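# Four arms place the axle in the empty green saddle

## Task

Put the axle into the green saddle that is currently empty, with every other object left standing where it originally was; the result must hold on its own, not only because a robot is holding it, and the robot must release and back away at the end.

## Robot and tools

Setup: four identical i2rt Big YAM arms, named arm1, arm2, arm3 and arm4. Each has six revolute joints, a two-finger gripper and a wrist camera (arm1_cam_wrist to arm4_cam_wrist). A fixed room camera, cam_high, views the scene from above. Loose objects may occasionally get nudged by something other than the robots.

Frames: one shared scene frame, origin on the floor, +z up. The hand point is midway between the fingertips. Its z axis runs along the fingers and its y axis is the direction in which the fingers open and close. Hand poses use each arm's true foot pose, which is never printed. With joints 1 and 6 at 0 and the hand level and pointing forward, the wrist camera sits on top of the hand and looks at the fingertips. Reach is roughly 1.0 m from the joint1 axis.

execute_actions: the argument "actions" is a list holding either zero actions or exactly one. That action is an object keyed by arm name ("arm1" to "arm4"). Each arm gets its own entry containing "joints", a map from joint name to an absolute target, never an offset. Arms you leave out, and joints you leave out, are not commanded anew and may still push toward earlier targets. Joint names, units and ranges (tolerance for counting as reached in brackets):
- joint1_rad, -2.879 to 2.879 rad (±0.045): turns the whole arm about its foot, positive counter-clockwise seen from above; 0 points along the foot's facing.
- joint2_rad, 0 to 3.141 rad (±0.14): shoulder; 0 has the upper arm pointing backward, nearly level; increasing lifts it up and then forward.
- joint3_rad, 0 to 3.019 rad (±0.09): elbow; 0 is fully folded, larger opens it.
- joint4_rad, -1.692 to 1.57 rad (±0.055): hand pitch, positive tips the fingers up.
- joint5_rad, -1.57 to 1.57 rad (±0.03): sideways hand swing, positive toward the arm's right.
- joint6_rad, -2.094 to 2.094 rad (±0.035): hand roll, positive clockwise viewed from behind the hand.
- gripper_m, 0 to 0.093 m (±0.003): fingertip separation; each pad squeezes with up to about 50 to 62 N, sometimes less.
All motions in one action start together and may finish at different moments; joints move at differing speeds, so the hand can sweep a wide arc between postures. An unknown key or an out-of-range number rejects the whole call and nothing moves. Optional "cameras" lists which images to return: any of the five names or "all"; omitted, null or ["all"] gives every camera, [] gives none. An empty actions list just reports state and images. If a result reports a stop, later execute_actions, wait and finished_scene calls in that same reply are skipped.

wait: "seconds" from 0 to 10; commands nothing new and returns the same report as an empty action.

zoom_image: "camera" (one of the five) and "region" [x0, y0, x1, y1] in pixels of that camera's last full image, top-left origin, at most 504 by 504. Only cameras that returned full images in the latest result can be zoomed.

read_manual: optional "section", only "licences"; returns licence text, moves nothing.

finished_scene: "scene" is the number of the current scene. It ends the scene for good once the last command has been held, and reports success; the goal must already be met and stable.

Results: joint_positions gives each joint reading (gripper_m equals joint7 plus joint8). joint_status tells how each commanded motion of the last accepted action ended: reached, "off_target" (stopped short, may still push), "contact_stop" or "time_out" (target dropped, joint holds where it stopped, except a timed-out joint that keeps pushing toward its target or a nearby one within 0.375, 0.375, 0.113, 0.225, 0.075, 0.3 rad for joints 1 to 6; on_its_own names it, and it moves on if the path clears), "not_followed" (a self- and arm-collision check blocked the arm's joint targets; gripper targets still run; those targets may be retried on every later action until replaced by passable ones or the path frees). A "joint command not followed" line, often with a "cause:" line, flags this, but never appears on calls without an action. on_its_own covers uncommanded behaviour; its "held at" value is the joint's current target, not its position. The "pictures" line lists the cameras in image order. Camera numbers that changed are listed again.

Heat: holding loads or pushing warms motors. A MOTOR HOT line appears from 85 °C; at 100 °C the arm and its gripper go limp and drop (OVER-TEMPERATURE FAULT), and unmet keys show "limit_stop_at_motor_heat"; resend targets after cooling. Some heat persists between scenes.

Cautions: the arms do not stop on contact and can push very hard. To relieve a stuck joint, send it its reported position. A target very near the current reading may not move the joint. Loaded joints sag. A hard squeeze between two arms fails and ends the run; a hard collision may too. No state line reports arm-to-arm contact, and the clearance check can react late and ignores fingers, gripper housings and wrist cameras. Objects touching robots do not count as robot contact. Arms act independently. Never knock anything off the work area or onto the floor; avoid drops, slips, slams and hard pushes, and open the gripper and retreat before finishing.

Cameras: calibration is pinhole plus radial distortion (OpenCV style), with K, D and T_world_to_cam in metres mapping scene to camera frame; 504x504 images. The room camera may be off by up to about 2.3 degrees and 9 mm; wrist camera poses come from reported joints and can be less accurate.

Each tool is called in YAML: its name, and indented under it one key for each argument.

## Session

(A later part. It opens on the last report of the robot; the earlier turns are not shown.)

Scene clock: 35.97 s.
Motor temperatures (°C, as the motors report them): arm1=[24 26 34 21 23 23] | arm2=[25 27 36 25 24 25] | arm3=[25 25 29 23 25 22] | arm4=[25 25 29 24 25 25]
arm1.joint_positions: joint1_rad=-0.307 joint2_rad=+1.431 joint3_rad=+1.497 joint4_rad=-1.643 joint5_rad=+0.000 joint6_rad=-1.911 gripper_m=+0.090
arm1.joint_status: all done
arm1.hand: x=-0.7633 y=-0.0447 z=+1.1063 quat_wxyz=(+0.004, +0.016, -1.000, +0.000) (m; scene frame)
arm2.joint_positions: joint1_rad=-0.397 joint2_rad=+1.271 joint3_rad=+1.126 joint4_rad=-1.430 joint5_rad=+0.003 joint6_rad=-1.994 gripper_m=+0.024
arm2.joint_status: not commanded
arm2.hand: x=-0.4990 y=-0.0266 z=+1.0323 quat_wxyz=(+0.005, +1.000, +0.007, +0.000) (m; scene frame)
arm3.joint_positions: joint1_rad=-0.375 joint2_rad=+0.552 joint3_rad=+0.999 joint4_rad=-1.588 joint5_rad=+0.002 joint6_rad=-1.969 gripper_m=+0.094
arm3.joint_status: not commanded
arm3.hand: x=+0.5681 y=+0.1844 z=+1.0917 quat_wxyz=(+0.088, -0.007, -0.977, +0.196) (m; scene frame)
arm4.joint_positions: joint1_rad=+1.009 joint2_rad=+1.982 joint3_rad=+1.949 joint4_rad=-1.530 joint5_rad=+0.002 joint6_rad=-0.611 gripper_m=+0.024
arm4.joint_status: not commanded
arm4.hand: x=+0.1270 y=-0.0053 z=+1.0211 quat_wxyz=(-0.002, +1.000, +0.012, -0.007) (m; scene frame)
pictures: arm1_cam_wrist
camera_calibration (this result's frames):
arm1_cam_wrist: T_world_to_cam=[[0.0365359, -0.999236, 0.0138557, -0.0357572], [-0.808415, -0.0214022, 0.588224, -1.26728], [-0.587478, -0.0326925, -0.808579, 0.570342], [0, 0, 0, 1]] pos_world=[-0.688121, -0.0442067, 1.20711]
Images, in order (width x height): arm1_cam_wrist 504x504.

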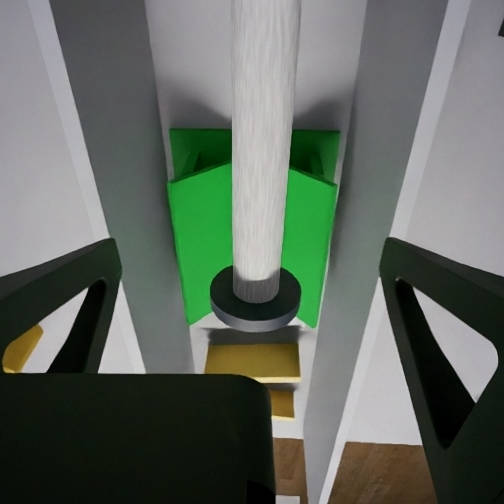

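execute_actions:
  actions:
    - {"arm1":{"joints":{"joint3_rad":1.335,"joint4_rad":-1.435,"joint6_rad":-1.88}}}
  cameras: ["arm1_cam_wrist"]

Scene clock: 37.57 s.
Motor temperatures (°C, as the motors report them): arm1=[24 26 34 21 23 23] | arm2=[25 27 36 25 24 25] | arm3=[25 25 29 23 25 22] | arm4=[25 25 29 24 25 25]
arm1.joint_positions: joint1_rad=-0.307 joint2_rad=+1.417 joint3_rad=+1.323 joint4_rad=-1.448 joint5_rad=+0.000 joint6_rad=-1.890 gripper_m=+0.090
arm1.joint_status: all done
arm1.hand: x=-0.7646 y=-0.0472 z=+1.0450 quat_wxyz=(+0.010, +0.006, -1.000, +0.016) (m; scene frame)
arm2.joint_positions: joint1_rad=-0.397 joint2_rad=+1.271 joint3_rad=+1.126 joint4_rad=-1.430 joint5_rad=+0.003 joint6_rad=-1.994 gripper_m=+0.024
arm2.joint_status: not commanded
arm2.hand: x=-0.4990 y=-0.0266 z=+1.0323 quat_wxyz=(+0.005, +1.000, +0.007, +0.000) (m; scene frame)
arm3.joint_positions: joint1_rad=-0.375 joint2_rad=+0.552 joint3_rad=+0.999 joint4_rad=-1.588 joint5_rad=+0.002 joint6_rad=-1.969 gripper_m=+0.094
arm3.joint_status: not commanded
arm3.hand: x=+0.5681 y=+0.1844 z=+1.0917 quat_wxyz=(+0.088, -0.007, -0.977, +0.196) (m; scene frame)
arm4.joint_positions: joint1_rad=+1.009 joint2_rad=+1.982 joint3_rad=+1.949 joint4_rad=-1.530 joint5_rad=+0.002 joint6_rad=-0.611 gripper_m=+0.024
arm4.joint_status: not commanded
arm4.hand: x=+0.1270 y=-0.0053 z=+1.0211 quat_wxyz=(-0.002, +1.000, +0.012, -0.007) (m; scene frame)
pictures: arm1_cam_wrist
camera_calibration (this result's frames):
arm1_cam_wrist: T_world_to_cam=[[0.0165406, -0.998812, 0.0458411, -0.086005], [-0.802651, 0.0140747, 0.596283, -1.2347], [-0.596219, -0.0466573, -0.801465, 0.505132], [0, 0, 0, 1]] pos_world=[-0.688438, -0.0449567, 1.14502]
Images, in order (width x height): arm1_cam_wrist 504x504.

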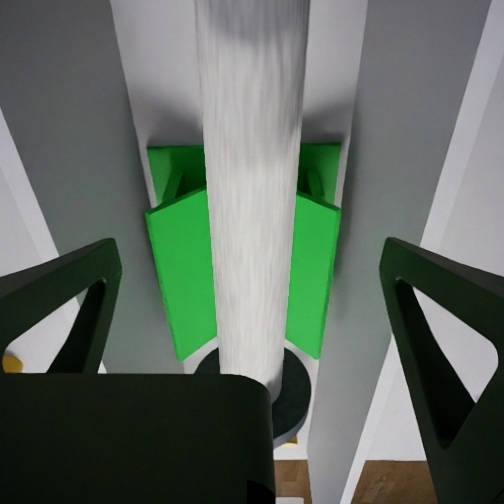

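81 px; lower ~7 mm first.

execute_actions:
  actions:
    - {"arm1":{"joints":{"joint2_rad":1.445,"gripper_m":0.05}}}
  cameras: []

Scene clock: 38.70 s.
Motor temperatures (°C, as the motors report them): arm1=[24 26 34 21 23 23] | arm2=[25 27 36 25 24 25] | arm3=[25 25 29 23 25 22] | arm4=[25 25 29 24 25 25]
arm1.joint_positions: joint1_rad=-0.307 joint2_rad=+1.432 joint3_rad=+1.323 joint4_rad=-1.448 joint5_rad=+0.000 joint6_rad=-1.890 gripper_m=+0.050
arm1.joint_status: all done
arm1.hand: x=-0.7651 y=-0.0486 z=+1.0392 quat_wxyz=(+0.007, +0.006, -1.000, +0.009) (m; scene frame)
arm2.joint_positions: joint1_rad=-0.397 joint2_rad=+1.271 joint3_rad=+1.126 joint4_rad=-1.430 joint5_rad=+0.003 joint6_rad=-1.994 gripper_m=+0.024
arm2.joint_status: not commanded
arm2.hand: x=-0.4990 y=-0.0266 z=+1.0323 quat_wxyz=(+0.005, +1.000, +0.007, +0.000) (m; scene frame)
arm3.joint_positions: joint1_rad=-0.375 joint2_rad=+0.552 joint3_rad=+0.999 joint4_rad=-1.588 joint5_rad=+0.002 joint6_rad=-1.969 gripper_m=+0.094
arm3.joint_status: not commanded
arm3.hand: x=+0.5681 y=+0.1844 z=+1.0917 quat_wxyz=(+0.088, -0.007, -0.977, +0.196) (m; scene frame)
arm4.joint_positions: joint1_rad=+1.009 joint2_rad=+1.982 joint3_rad=+1.949 joint4_rad=-1.530 joint5_rad=+0.002 joint6_rad=-0.611 gripper_m=+0.024
arm4.joint_status: not commanded
arm4.hand: x=+0.1270 y=-0.0053 z=+1.0211 quat_wxyz=(-0.002, +1.000, +0.012, -0.007) (m; scene frame)
pictures: none
No camera images: the call's "cameras" was empty. Leave "cameras" out to get every camera's image.

execute_actions:
  actions:
    - {"arm1":{"joints":{"gripper_m":0}}}
  cameras: []

execute_actions:
  actions:
    - {"arm1":{"joints":{"joint2_rad":1.39,"joint3_rad":1.39}},"arm2":{"joints":{"joint2_rad":1.265,"joint3_rad":1.14}},"arm4":{"joints":{"joint2_rad":1.92,"joint3_rad":2.025}}}
  cameras: []

execute_actions:
  actions:
    - {"arm2":{"joints":{"gripper_m":0.09}}}
  cameras: []

execute_actions:
  actions:
    - {"arm2":{"joints":{"joint3_rad":1.4,"joint4_rad":-1.67}}}
  cameras: []

execute_actions:
  actions:
    - {"arm2":{"joints":{"joint2_rad":0.4,"joint3_rad":1.1}}}
  cameras: ["cam_high"]

Scene clock: 40.17 s.
Motor temperatures (°C, as the motors report them): arm1=[24 26 34 21 23 23] | arm2=[25 27 36 25 24 25] | arm3=[25 25 29 23 25 22] | arm4=[25 25 29 24 25 25]
arm1.joint_positions: joint1_rad=-0.307 joint2_rad=+1.432 joint3_rad=+1.322 joint4_rad=-1.448 joint5_rad=+0.000 joint6_rad=-1.889 gripper_m=+0.024
arm1.joint_status: gripper_m off_target (ended at +0.024, target +0.000)
arm1.hand: x=-0.7651 y=-0.0485 z=+1.0391 quat_wxyz=(+0.007, +0.005, -1.000, +0.008) (m; scene frame)
arm2.joint_positions: joint1_rad=-0.397 joint2_rad=+1.271 joint3_rad=+1.126 joint4_rad=-1.432 joint5_rad=+0.004 joint6_rad=-1.995 gripper_m=+0.024
arm2.joint_status: not commanded
arm2.hand: x=-0.4989 y=-0.0271 z=+1.0324 quat_wxyz=(+0.006, +1.000, +0.008, +0.000) (m; scene frame)
arm3.joint_positions: joint1_rad=-0.375 joint2_rad=+0.552 joint3_rad=+0.999 joint4_rad=-1.588 joint5_rad=+0.002 joint6_rad=-1.969 gripper_m=+0.094
arm3.joint_status: not commanded
arm3.hand: x=+0.5681 y=+0.1844 z=+1.0917 quat_wxyz=(+0.088, -0.007, -0.977, +0.196) (m; scene frame)
arm4.joint_positions: joint1_rad=+1.009 joint2_rad=+1.982 joint3_rad=+1.949 joint4_rad=-1.530 joint5_rad=+0.003 joint6_rad=-0.612 gripper_m=+0.024
arm4.joint_status: not commanded
arm4.hand: x=+0.1270 y=-0.0052 z=+1.0211 quat_wxyz=(-0.002, +1.000, +0.012, -0.007) (m; scene frame)
pictures: none
No camera images: the call's "cameras" was empty. Leave "cameras" out to get every camera's image.

Scene clock: 40.73 s.
Motor temperatures (°C, as the motors report them): arm1=[24 26 34 21 23 23] | arm2=[25 27 36 25 24 25] | arm3=[25 25 29 23 25 22] | arm4=[25 25 30 24 25 25]
arm1.joint_positions: joint1_rad=-0.307 joint2_rad=+1.432 joint3_rad=+1.322 joint4_rad=-1.448 joint5_rad=+0.000 joint6_rad=-1.889 gripper_m=+0.024
arm1.joint_status: all done
arm1.hand: x=-0.7651 y=-0.0485 z=+1.0391 quat_wxyz=(+0.007, +0.005, -1.000, +0.008) (m; scene frame)
arm2.joint_positions: joint1_rad=-0.397 joint2_rad=+1.274 joint3_rad=+1.125 joint4_rad=-1.432 joint5_rad=+0.004 joint6_rad=-1.995 gripper_m=+0.024
arm2.joint_status: all done
arm2.hand: x=-0.4989 y=-0.0271 z=+1.0310 quat_wxyz=(+0.008, +1.000, +0.008, -0.001) (m; scene frame)
arm3.joint_positions: joint1_rad=-0.375 joint2_rad=+0.552 joint3_rad=+0.999 joint4_rad=-1.588 joint5_rad=+0.002 joint6_rad=-1.969 gripper_m=+0.094
arm3.joint_status: not commanded
arm3.hand: x=+0.5681 y=+0.1844 z=+1.0917 quat_wxyz=(+0.088, -0.007, -0.977, +0.196) (m; scene frame)
arm4.joint_positions: joint1_rad=+1.008 joint2_rad=+1.982 joint3_rad=+1.949 joint4_rad=-1.529 joint5_rad=+0.003 joint6_rad=-0.613 gripper_m=+0.024
arm4.joint_status: all done
arm4.hand: x=+0.1271 y=-0.0049 z=+1.0211 quat_wxyz=(-0.003, +1.000, +0.012, -0.007) (m; scene frame)
pictures: none
No camera images: the call's "cameras" was empty. Leave "cameras" out to get every camera's image.

Scene clock: 41.43 s.
Motor temperatures (°C, as the motors report them): arm1=[24 26 34 21 23 23] | arm2=[25 27 36 25 24 25] | arm3=[25 25 29 23 25 22] | arm4=[25 25 30 24 25 25]
arm1.joint_positions: joint1_rad=-0.307 joint2_rad=+1.432 joint3_rad=+1.322 joint4_rad=-1.447 joint5_rad=+0.000 joint6_rad=-1.889 gripper_m=+0.024
arm1.joint_status: not commanded
arm1.hand: x=-0.7653 y=-0.0489 z=+1.0391 quat_wxyz=(+0.008, +0.005, -1.000, +0.009) (m; scene frame)
arm2.joint_positions: joint1_rad=-0.397 joint2_rad=+1.272 joint3_rad=+1.125 joint4_rad=-1.432 joint5_rad=+0.003 joint6_rad=-1.995 gripper_m=+0.090
arm2.joint_status: all done
arm2.hand: x=-0.4991 y=-0.0272 z=+1.0316 quat_wxyz=(+0.007, +1.000, +0.008, -0.001) (m; scene frame)
arm3.joint_positions: joint1_rad=-0.375 joint2_rad=+0.552 joint3_rad=+0.999 joint4_rad=-1.588 joint5_rad=+0.002 joint6_rad=-1.969 gripper_m=+0.094
arm3.joint_status: not commanded
arm3.hand: x=+0.5681 y=+0.1844 z=+1.0917 quat_wxyz=(+0.088, -0.007, -0.977, +0.196) (m; scene frame)
arm4.joint_positions: joint1_rad=+1.008 joint2_rad=+1.982 joint3_rad=+1.949 joint4_rad=-1.529 joint5_rad=+0.003 joint6_rad=-0.613 gripper_m=+0.024
arm4.joint_status: not commanded
arm4.hand: x=+0.1270 y=-0.0050 z=+1.0211 quat_wxyz=(-0.002, +1.000, +0.012, -0.007) (m; scene frame)
pictures: none
No camera images: the call's "cameras" was empty. Leave "cameras" out to get every camera's image.

Scene clock: 42.40 s.
Motor temperatures (°C, as the motors report them): arm1=[24 26 34 21 23 23] | arm2=[25 27 36 25 24 25] | arm3=[25 25 29 23 25 22] | arm4=[25 25 30 24 25 25]
arm1.joint_positions: joint1_rad=-0.307 joint2_rad=+1.432 joint3_rad=+1.322 joint4_rad=-1.447 joint5_rad=+0.000 joint6_rad=-1.889 gripper_m=+0.024
arm1.joint_status: not commanded
arm1.hand: x=-0.7653 y=-0.0489 z=+1.0391 quat_wxyz=(+0.008, +0.005, -1.000, +0.009) (m; scene frame)
arm2.joint_positions: joint1_rad=-0.397 joint2_rad=+1.263 joint3_rad=+1.356 joint4_rad=-1.655 joint5_rad=+0.003 joint6_rad=-1.995 gripper_m=+0.090
arm2.joint_status: all done
arm2.hand: x=-0.4977 y=-0.0239 z=+1.1227 quat_wxyz=(-0.001, +1.000, +0.008, +0.002) (m; scene frame)
arm3.joint_positions: joint1_rad=-0.375 joint2_rad=+0.552 joint3_rad=+0.999 joint4_rad=-1.588 joint5_rad=+0.002 joint6_rad=-1.969 gripper_m=+0.094
arm3.joint_status: not commanded
arm3.hand: x=+0.5681 y=+0.1844 z=+1.0917 quat_wxyz=(+0.088, -0.007, -0.977, +0.196) (m; scene frame)
arm4.joint_positions: joint1_rad=+1.008 joint2_rad=+1.982 joint3_rad=+1.949 joint4_rad=-1.529 joint5_rad=+0.003 joint6_rad=-0.613 gripper_m=+0.024
arm4.joint_status: not commanded
arm4.hand: x=+0.1270 y=-0.0050 z=+1.0211 quat_wxyz=(-0.002, +1.000, +0.012, -0.007) (m; scene frame)
pictures: none
No camera images: the call's "cameras" was empty. Leave "cameras" out to get every camera's image.

Scene clock: 43.77 s.
Motor temperatures (°C, as the motors report them): arm1=[24 26 34 21 23 23] | arm2=[25 27 36 25 24 25] | arm3=[25 25 29 23 25 22] | arm4=[25 25 30 24 25 25]
arm1.joint_positions: joint1_rad=-0.307 joint2_rad=+1.432 joint3_rad=+1.322 joint4_rad=-1.447 joint5_rad=+0.000 joint6_rad=-1.889 gripper_m=+0.024
arm1.joint_status: not commanded
arm1.hand: x=-0.7653 y=-0.0489 z=+1.0391 quat_wxyz=(+0.008, +0.005, -1.000, +0.009) (m; scene frame)
arm2.joint_positions: joint1_rad=-0.397 joint2_rad=+0.396 joint3_rad=+1.109 joint4_rad=-1.658 joint5_rad=+0.003 joint6_rad=-1.995 gripper_m=+0.090
arm2.joint_status: all done
arm2.hand: x=-0.5862 y=-0.2280 z=+1.2119 quat_wxyz=(-0.279, +0.952, +0.007, +0.125) (m; scene frame)
arm3.joint_positions: joint1_rad=-0.375 joint2_rad=+0.552 joint3_rad=+0.999 joint4_rad=-1.588 joint5_rad=+0.002 joint6_rad=-1.969 gripper_m=+0.094
arm3.joint_status: not commanded
arm3.hand: x=+0.5681 y=+0.1844 z=+1.0917 quat_wxyz=(+0.088, -0.007, -0.977, +0.196) (m; scene frame)
arm4.joint_positions: joint1_rad=+1.008 joint2_rad=+1.982 joint3_rad=+1.949 joint4_rad=-1.529 joint5_rad=+0.003 joint6_rad=-0.613 gripper_m=+0.024
arm4.joint_status: not commanded
arm4.hand: x=+0.1270 y=-0.0050 z=+1.0211 quat_wxyz=(-0.002, +1.000, +0.012, -0.007) (m; scene frame)
pictures: cam_high
Images, in order (width x height): cam_high 504x504.

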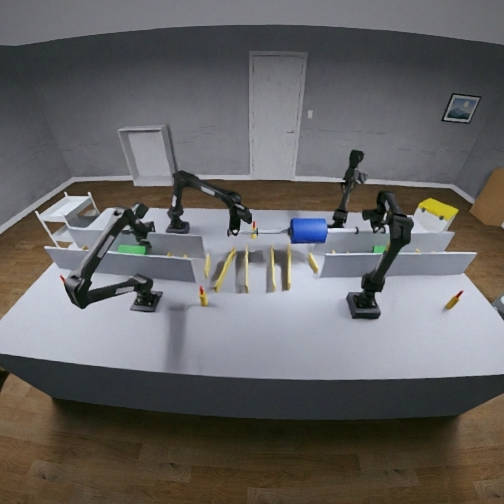

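execute_actions:
  actions:
    - {"arm1":{"joints":{"joint1_rad":0.083,"joint2_rad":1.31,"joint3_rad":1.28,"joint4_rad":-1.45,"joint6_rad":-1.495}},"arm4":{"joints":{"joint1_rad":0.815,"joint2_rad":1.605,"joint3_rad":1.55,"joint4_rad":-1.425,"joint6_rad":-0.8}},"arm3":{"joints":{"joint2_rad":0.5,"joint3_rad":1.25,"joint4_rad":-1.67}}}
  cameras: []

execute_actions:
  actions:
    - {"arm1":{"joints":{"joint1_rad":0.472,"joint2_rad":1.405,"joint3_rad":1.408,"joint6_rad":-1.105}},"arm4":{"joints":{"joint1_rad":0.525,"joint2_rad":1.365,"joint3_rad":1.27,"joint4_rad":-1.39,"joint6_rad":-1.085}}}
  cameras: []

execute_actions:
  actions:
    - {"arm1":{"joints":{"joint1_rad":0.768,"joint2_rad":1.612,"joint3_rad":1.665,"joint4_rad":-1.49,"joint6_rad":-0.81}},"arm4":{"joints":{"joint1_rad":0.12,"joint2_rad":1.255,"joint3_rad":1.16,"joint4_rad":-1.4,"joint6_rad":-1.485}}}
  cameras: []

execute_actions:
  actions:
    - {"arm1":{"joints":{"joint1_rad":0.969,"joint2_rad":1.93,"joint3_rad":2.14,"joint4_rad":-1.638,"joint6_rad":-0.61}},"arm4":{"joints":{"joint1_rad":-0.312,"joint2_rad":1.315,"joint3_rad":1.26,"joint4_rad":-1.395,"joint6_rad":-1.915}}}
  cameras: ["cam_high","arm4_cam_wrist"]

Scene clock: 47.17 s.
Motor temperatures (°C, as the motors report them): arm1=[24 26 35 21 23 23] | arm2=[25 27 35 25 24 25] | arm3=[25 25 29 23 25 22] | arm4=[25 26 30 24 25 25]
arm1.joint_positions: joint1_rad=+0.091 joint2_rad=+1.362 joint3_rad=+1.249 joint4_rad=-1.450 joint5_rad=-0.014 joint6_rad=-1.494 gripper_m=+0.024
arm1.joint_status: all done
arm1.hand: x=-0.6006 y=-0.0384 z=+1.0360 quat_wxyz=(-0.002, +0.006, -1.000, +0.006) (m; scene frame)
arm2.joint_positions: joint1_rad=-0.397 joint2_rad=+0.396 joint3_rad=+1.109 joint4_rad=-1.658 joint5_rad=+0.003 joint6_rad=-1.995 gripper_m=+0.090
arm2.joint_status: not commanded
arm2.hand: x=-0.5862 y=-0.2280 z=+1.2119 quat_wxyz=(-0.279, +0.952, +0.007, +0.125) (m; scene frame)
arm3.joint_positions: joint1_rad=-0.375 joint2_rad=+0.501 joint3_rad=+1.212 joint4_rad=-1.658 joint5_rad=+0.002 joint6_rad=-1.970 gripper_m=+0.094
arm3.joint_status: all done
arm3.hand: x=+0.5794 y=+0.2090 z=+1.1845 quat_wxyz=(+0.125, -0.007, -0.951, +0.282) (m; scene frame)
arm4.joint_positions: joint1_rad=+0.815 joint2_rad=+1.650 joint3_rad=+1.519 joint4_rad=-1.431 joint5_rad=+0.007 joint6_rad=-0.803 gripper_m=+0.024
arm4.joint_status: all done
arm4.hand: x=+0.2877 y=+0.0042 z=+1.0346 quat_wxyz=(-0.004, +1.000, +0.011, -0.005) (m; scene frame)
pictures: none
No camera images: the call's "cameras" was empty. Leave "cameras" out to get every camera's image.

Scene clock: 48.27 s.
Motor temperatures (°C, as the motors report them): arm1=[24 26 35 21 23 23] | arm2=[25 27 35 25 24 25] | arm3=[25 25 29 23 25 22] | arm4=[25 26 30 24 25 25]
arm1.joint_positions: joint1_rad=+0.486 joint2_rad=+1.436 joint3_rad=+1.339 joint4_rad=-1.441 joint5_rad=-0.014 joint6_rad=-1.093 gripper_m=+0.024
arm1.joint_status: all done
arm1.hand: x=-0.4370 y=-0.0254 z=+1.0402 quat_wxyz=(-0.008, +0.004, -1.000, +0.014) (m; scene frame)
arm2.joint_positions: joint1_rad=-0.397 joint2_rad=+0.396 joint3_rad=+1.109 joint4_rad=-1.658 joint5_rad=+0.003 joint6_rad=-1.995 gripper_m=+0.090
arm2.joint_status: not commanded
arm2.hand: x=-0.5862 y=-0.2280 z=+1.2119 quat_wxyz=(-0.279, +0.952, +0.007, +0.125) (m; scene frame)
arm3.joint_positions: joint1_rad=-0.375 joint2_rad=+0.501 joint3_rad=+1.212 joint4_rad=-1.658 joint5_rad=+0.002 joint6_rad=-1.970 gripper_m=+0.094
arm3.joint_status: not commanded
arm3.hand: x=+0.5794 y=+0.2090 z=+1.1845 quat_wxyz=(+0.125, -0.007, -0.951, +0.282) (m; scene frame)
arm4.joint_positions: joint1_rad=+0.525 joint2_rad=+1.406 joint3_rad=+1.239 joint4_rad=-1.385 joint5_rad=+0.004 joint6_rad=-1.085 gripper_m=+0.024
arm4.joint_status: all done
arm4.hand: x=+0.4477 y=+0.0093 z=+1.0320 quat_wxyz=(-0.008, +1.000, +0.006, -0.007) (m; scene frame)
pictures: none
No camera images: the call's "cameras" was empty. Leave "cameras" out to get every camera's image.

Scene clock: 49.40 s.
Motor temperatures (°C, as the motors report them): arm1=[24 26 35 21 23 23] | arm2=[25 27 34 25 24 25] | arm3=[25 25 30 23 25 22] | arm4=[25 25 30 24 25 25]
arm1.joint_positions: joint1_rad=+0.784 joint2_rad=+1.657 joint3_rad=+1.594 joint4_rad=-1.478 joint5_rad=-0.012 joint6_rad=-0.781 gripper_m=+0.024
arm1.joint_status: all done
arm1.hand: x=-0.2764 y=-0.0098 z=+1.0387 quat_wxyz=(-0.010, -0.003, -1.000, +0.009) (m; scene frame)
arm2.joint_positions: joint1_rad=-0.397 joint2_rad=+0.396 joint3_rad=+1.109 joint4_rad=-1.658 joint5_rad=+0.003 joint6_rad=-1.995 gripper_m=+0.090
arm2.joint_status: not commanded
arm2.hand: x=-0.5862 y=-0.2280 z=+1.2119 quat_wxyz=(-0.279, +0.952, +0.007, +0.125) (m; scene frame)
arm3.joint_positions: joint1_rad=-0.375 joint2_rad=+0.501 joint3_rad=+1.212 joint4_rad=-1.658 joint5_rad=+0.002 joint6_rad=-1.970 gripper_m=+0.094
arm3.joint_status: not commanded
arm3.hand: x=+0.5794 y=+0.2090 z=+1.1845 quat_wxyz=(+0.125, -0.007, -0.951, +0.282) (m; scene frame)
arm4.joint_positions: joint1_rad=+0.124 joint2_rad=+1.296 joint3_rad=+1.127 joint4_rad=-1.396 joint5_rad=+0.005 joint6_rad=-1.472 gripper_m=+0.024
arm4.joint_status: all done
arm4.hand: x=+0.6076 y=+0.0112 z=+1.0281 quat_wxyz=(-0.002, +1.000, +0.000, -0.002) (m; scene frame)
pictures: none
No camera images: the call's "cameras" was empty. Leave "cameras" out to get every camera's image.

Scene clock: 50.77 s.
Motor temperatures (°C, as the motors report them): arm1=[24 26 35 21 23 23] | arm2=[25 27 34 25 24 25] | arm3=[25 25 30 23 25 22] | arm4=[25 25 30 24 25 25]
arm1.joint_positions: joint1_rad=+0.979 joint2_rad=+1.987 joint3_rad=+2.069 joint4_rad=-1.617 joint5_rad=-0.010 joint6_rad=-0.575 gripper_m=+0.024
arm1.joint_status: all done
arm1.hand: x=-0.1175 y=+0.0018 z=+1.0394 quat_wxyz=(-0.012, -0.009, -1.000, +0.008) (m; scene frame)
arm2.joint_positions: joint1_rad=-0.397 joint2_rad=+0.396 joint3_rad=+1.109 joint4_rad=-1.658 joint5_rad=+0.003 joint6_rad=-1.995 gripper_m=+0.090
arm2.joint_status: not commanded
arm2.hand: x=-0.5862 y=-0.2280 z=+1.2119 quat_wxyz=(-0.279, +0.952, +0.007, +0.125) (m; scene frame)
arm3.joint_positions: joint1_rad=-0.375 joint2_rad=+0.501 joint3_rad=+1.212 joint4_rad=-1.658 joint5_rad=+0.002 joint6_rad=-1.970 gripper_m=+0.094
arm3.joint_status: not commanded
arm3.hand: x=+0.5794 y=+0.2090 z=+1.1845 quat_wxyz=(+0.125, -0.007, -0.951, +0.282) (m; scene frame)
arm4.joint_positions: joint1_rad=-0.304 joint2_rad=+1.343 joint3_rad=+1.170 joint4_rad=-1.392 joint5_rad=+0.010 joint6_rad=-1.890 gripper_m=+0.024
arm4.joint_status: all done
arm4.hand: x=+0.7670 y=+0.0095 z=+1.0268 quat_wxyz=(+0.000, +1.000, -0.005, +0.001) (m; scene frame)
pictures: arm4_cam_wrist, cam_high
camera_calibration (this result's frames):
arm4_cam_wrist: T_world_to_cam=[[0.0190134, 0.999814, 0.00322818, -0.0225004], [0.814411, -0.0173604, 0.580029, -1.21271], [0.579977, -0.00839924, -0.814589, 0.514454], [0, 0, 0, 1]] pos_world=[0.6897, 0.00576412, 1.12255]
Images, in order (width x height): arm4_cam_wrist 504x504, cam_high 504x504.

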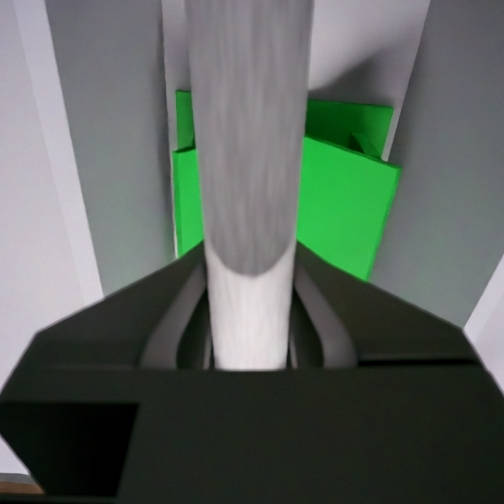

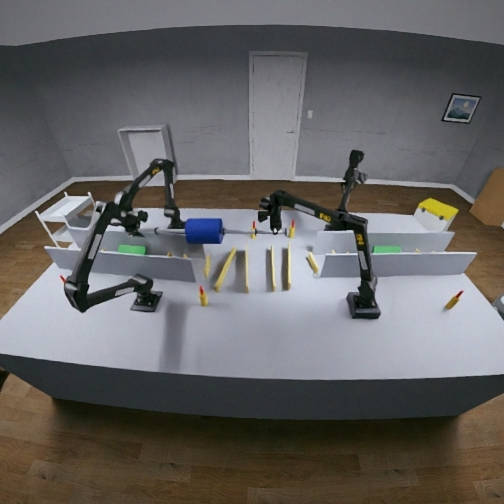

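execute_actions:
  actions:
    - {"arm3":{"joints":{"joint2_rad":1.19,"joint3_rad":1.46,"joint4_rad":-1.68}}}
  cameras: ["arm3_cam_wrist"]

Scene clock: 53.80 s.
Motor temperatures (°C, as the motors report them): arm1=[24 26 36 21 23 23] | arm2=[25 27 34 25 24 25] | arm3=[25 25 30 23 25 22] | arm4=[25 25 31 24 25 25]
arm1.joint_positions: joint1_rad=+0.979 joint2_rad=+1.987 joint3_rad=+2.069 joint4_rad=-1.617 joint5_rad=-0.010 joint6_rad=-0.575 gripper_m=+0.024
arm1.joint_status: not commanded
arm1.hand: x=-0.1175 y=+0.0018 z=+1.0394 quat_wxyz=(-0.012, -0.009, -1.000, +0.008) (m; scene frame)
arm2.joint_positions: joint1_rad=-0.397 joint2_rad=+0.396 joint3_rad=+1.109 joint4_rad=-1.658 joint5_rad=+0.003 joint6_rad=-1.995 gripper_m=+0.090
arm2.joint_status: not commanded
arm2.hand: x=-0.5862 y=-0.2280 z=+1.2119 quat_wxyz=(-0.279, +0.952, +0.007, +0.125) (m; scene frame)
arm3.joint_positions: joint1_rad=-0.375 joint2_rad=+1.207 joint3_rad=+1.441 joint4_rad=-1.673 joint5_rad=+0.002 joint6_rad=-1.970 gripper_m=+0.094
arm3.joint_status: all done
arm3.hand: x=+0.4988 y=+0.0265 z=+1.1172 quat_wxyz=(+0.030, -0.007, -0.998, +0.061) (m; scene frame)
arm4.joint_positions: joint1_rad=-0.304 joint2_rad=+1.343 joint3_rad=+1.170 joint4_rad=-1.392 joint5_rad=+0.010 joint6_rad=-1.890 gripper_m=+0.024
arm4.joint_status: not commanded
arm4.hand: x=+0.7670 y=+0.0095 z=+1.0268 quat_wxyz=(+0.000, +1.000, -0.005, +0.001) (m; scene frame)
pictures: arm3_cam_wrist
camera_calibration (this result's frames):
arm3_cam_wrist: T_world_to_cam=[[-0.02313, -0.990698, 0.134101, -0.114508], [-0.772013, 0.102925, 0.627218, -0.317785], [-0.635186, -0.08902, -0.767212, 1.29809], [0, 0, 0, 1]] pos_world=[0.576546, 0.0348207, 1.21059]
Images, in order (width x height): arm3_cam_wrist 504x504.

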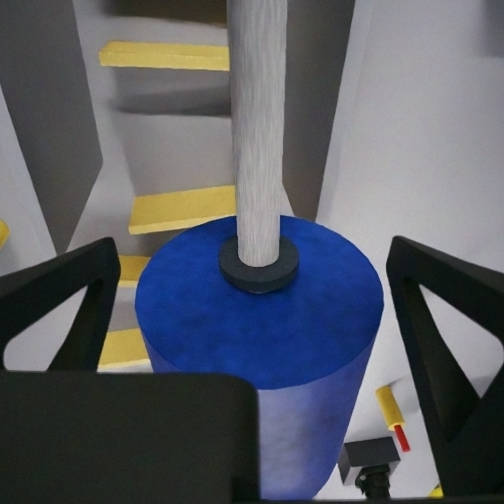

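execute_actions:
  actions:
    - {"arm3":{"joints":{"joint1_rad":-0.345,"joint2_rad":1.29,"joint3_rad":1.31,"joint4_rad":-1.565,"joint6_rad":-1.95}}}
  cameras: ["arm3_cam_wrist"]

Scene clock: 55.30 s.
Motor temperatures (°C, as the motors report them): arm1=[24 26 36 21 23 23] | arm2=[25 27 33 25 24 25] | arm3=[25 25 30 23 25 22] | arm4=[25 25 31 24 25 25]
arm1.joint_positions: joint1_rad=+0.979 joint2_rad=+1.987 joint3_rad=+2.069 joint4_rad=-1.617 joint5_rad=-0.010 joint6_rad=-0.575 gripper_m=+0.024
arm1.joint_status: not commanded
arm1.hand: x=-0.1175 y=+0.0018 z=+1.0394 quat_wxyz=(-0.012, -0.009, -1.000, +0.008) (m; scene frame)
arm2.joint_positions: joint1_rad=-0.397 joint2_rad=+0.396 joint3_rad=+1.109 joint4_rad=-1.658 joint5_rad=+0.003 joint6_rad=-1.995 gripper_m=+0.090
arm2.joint_status: not commanded
arm2.hand: x=-0.5862 y=-0.2280 z=+1.2119 quat_wxyz=(-0.279, +0.952, +0.007, +0.125) (m; scene frame)
arm3.joint_positions: joint1_rad=-0.350 joint2_rad=+1.307 joint3_rad=+1.302 joint4_rad=-1.579 joint5_rad=+0.002 joint6_rad=-1.961 gripper_m=+0.094
arm3.joint_status: all done
arm3.hand: x=+0.5014 y=+0.0107 z=+1.0299 quat_wxyz=(+0.001, +0.001, -1.000, -0.005) (m; scene frame)
arm4.joint_positions: joint1_rad=-0.304 joint2_rad=+1.343 joint3_rad=+1.170 joint4_rad=-1.392 joint5_rad=+0.010 joint6_rad=-1.890 gripper_m=+0.024
arm4.joint_status: not commanded
arm4.hand: x=+0.7670 y=+0.0095 z=+1.0268 quat_wxyz=(+0.000, +1.000, -0.005, +0.001) (m; scene frame)
pictures: arm3_cam_wrist
camera_calibration (this result's frames):
arm3_cam_wrist: T_world_to_cam=[[-0.0120966, -0.999926, 0.000906495, 0.0133881], [-0.807509, 0.0103035, 0.589765, -0.202078], [-0.589731, 0.00640214, -0.807575, 1.24914], [0, 0, 0, 1]] pos_world=[0.573636, 0.0074721, 1.12794]
Images, in order (width x height): arm3_cam_wrist 504x504.

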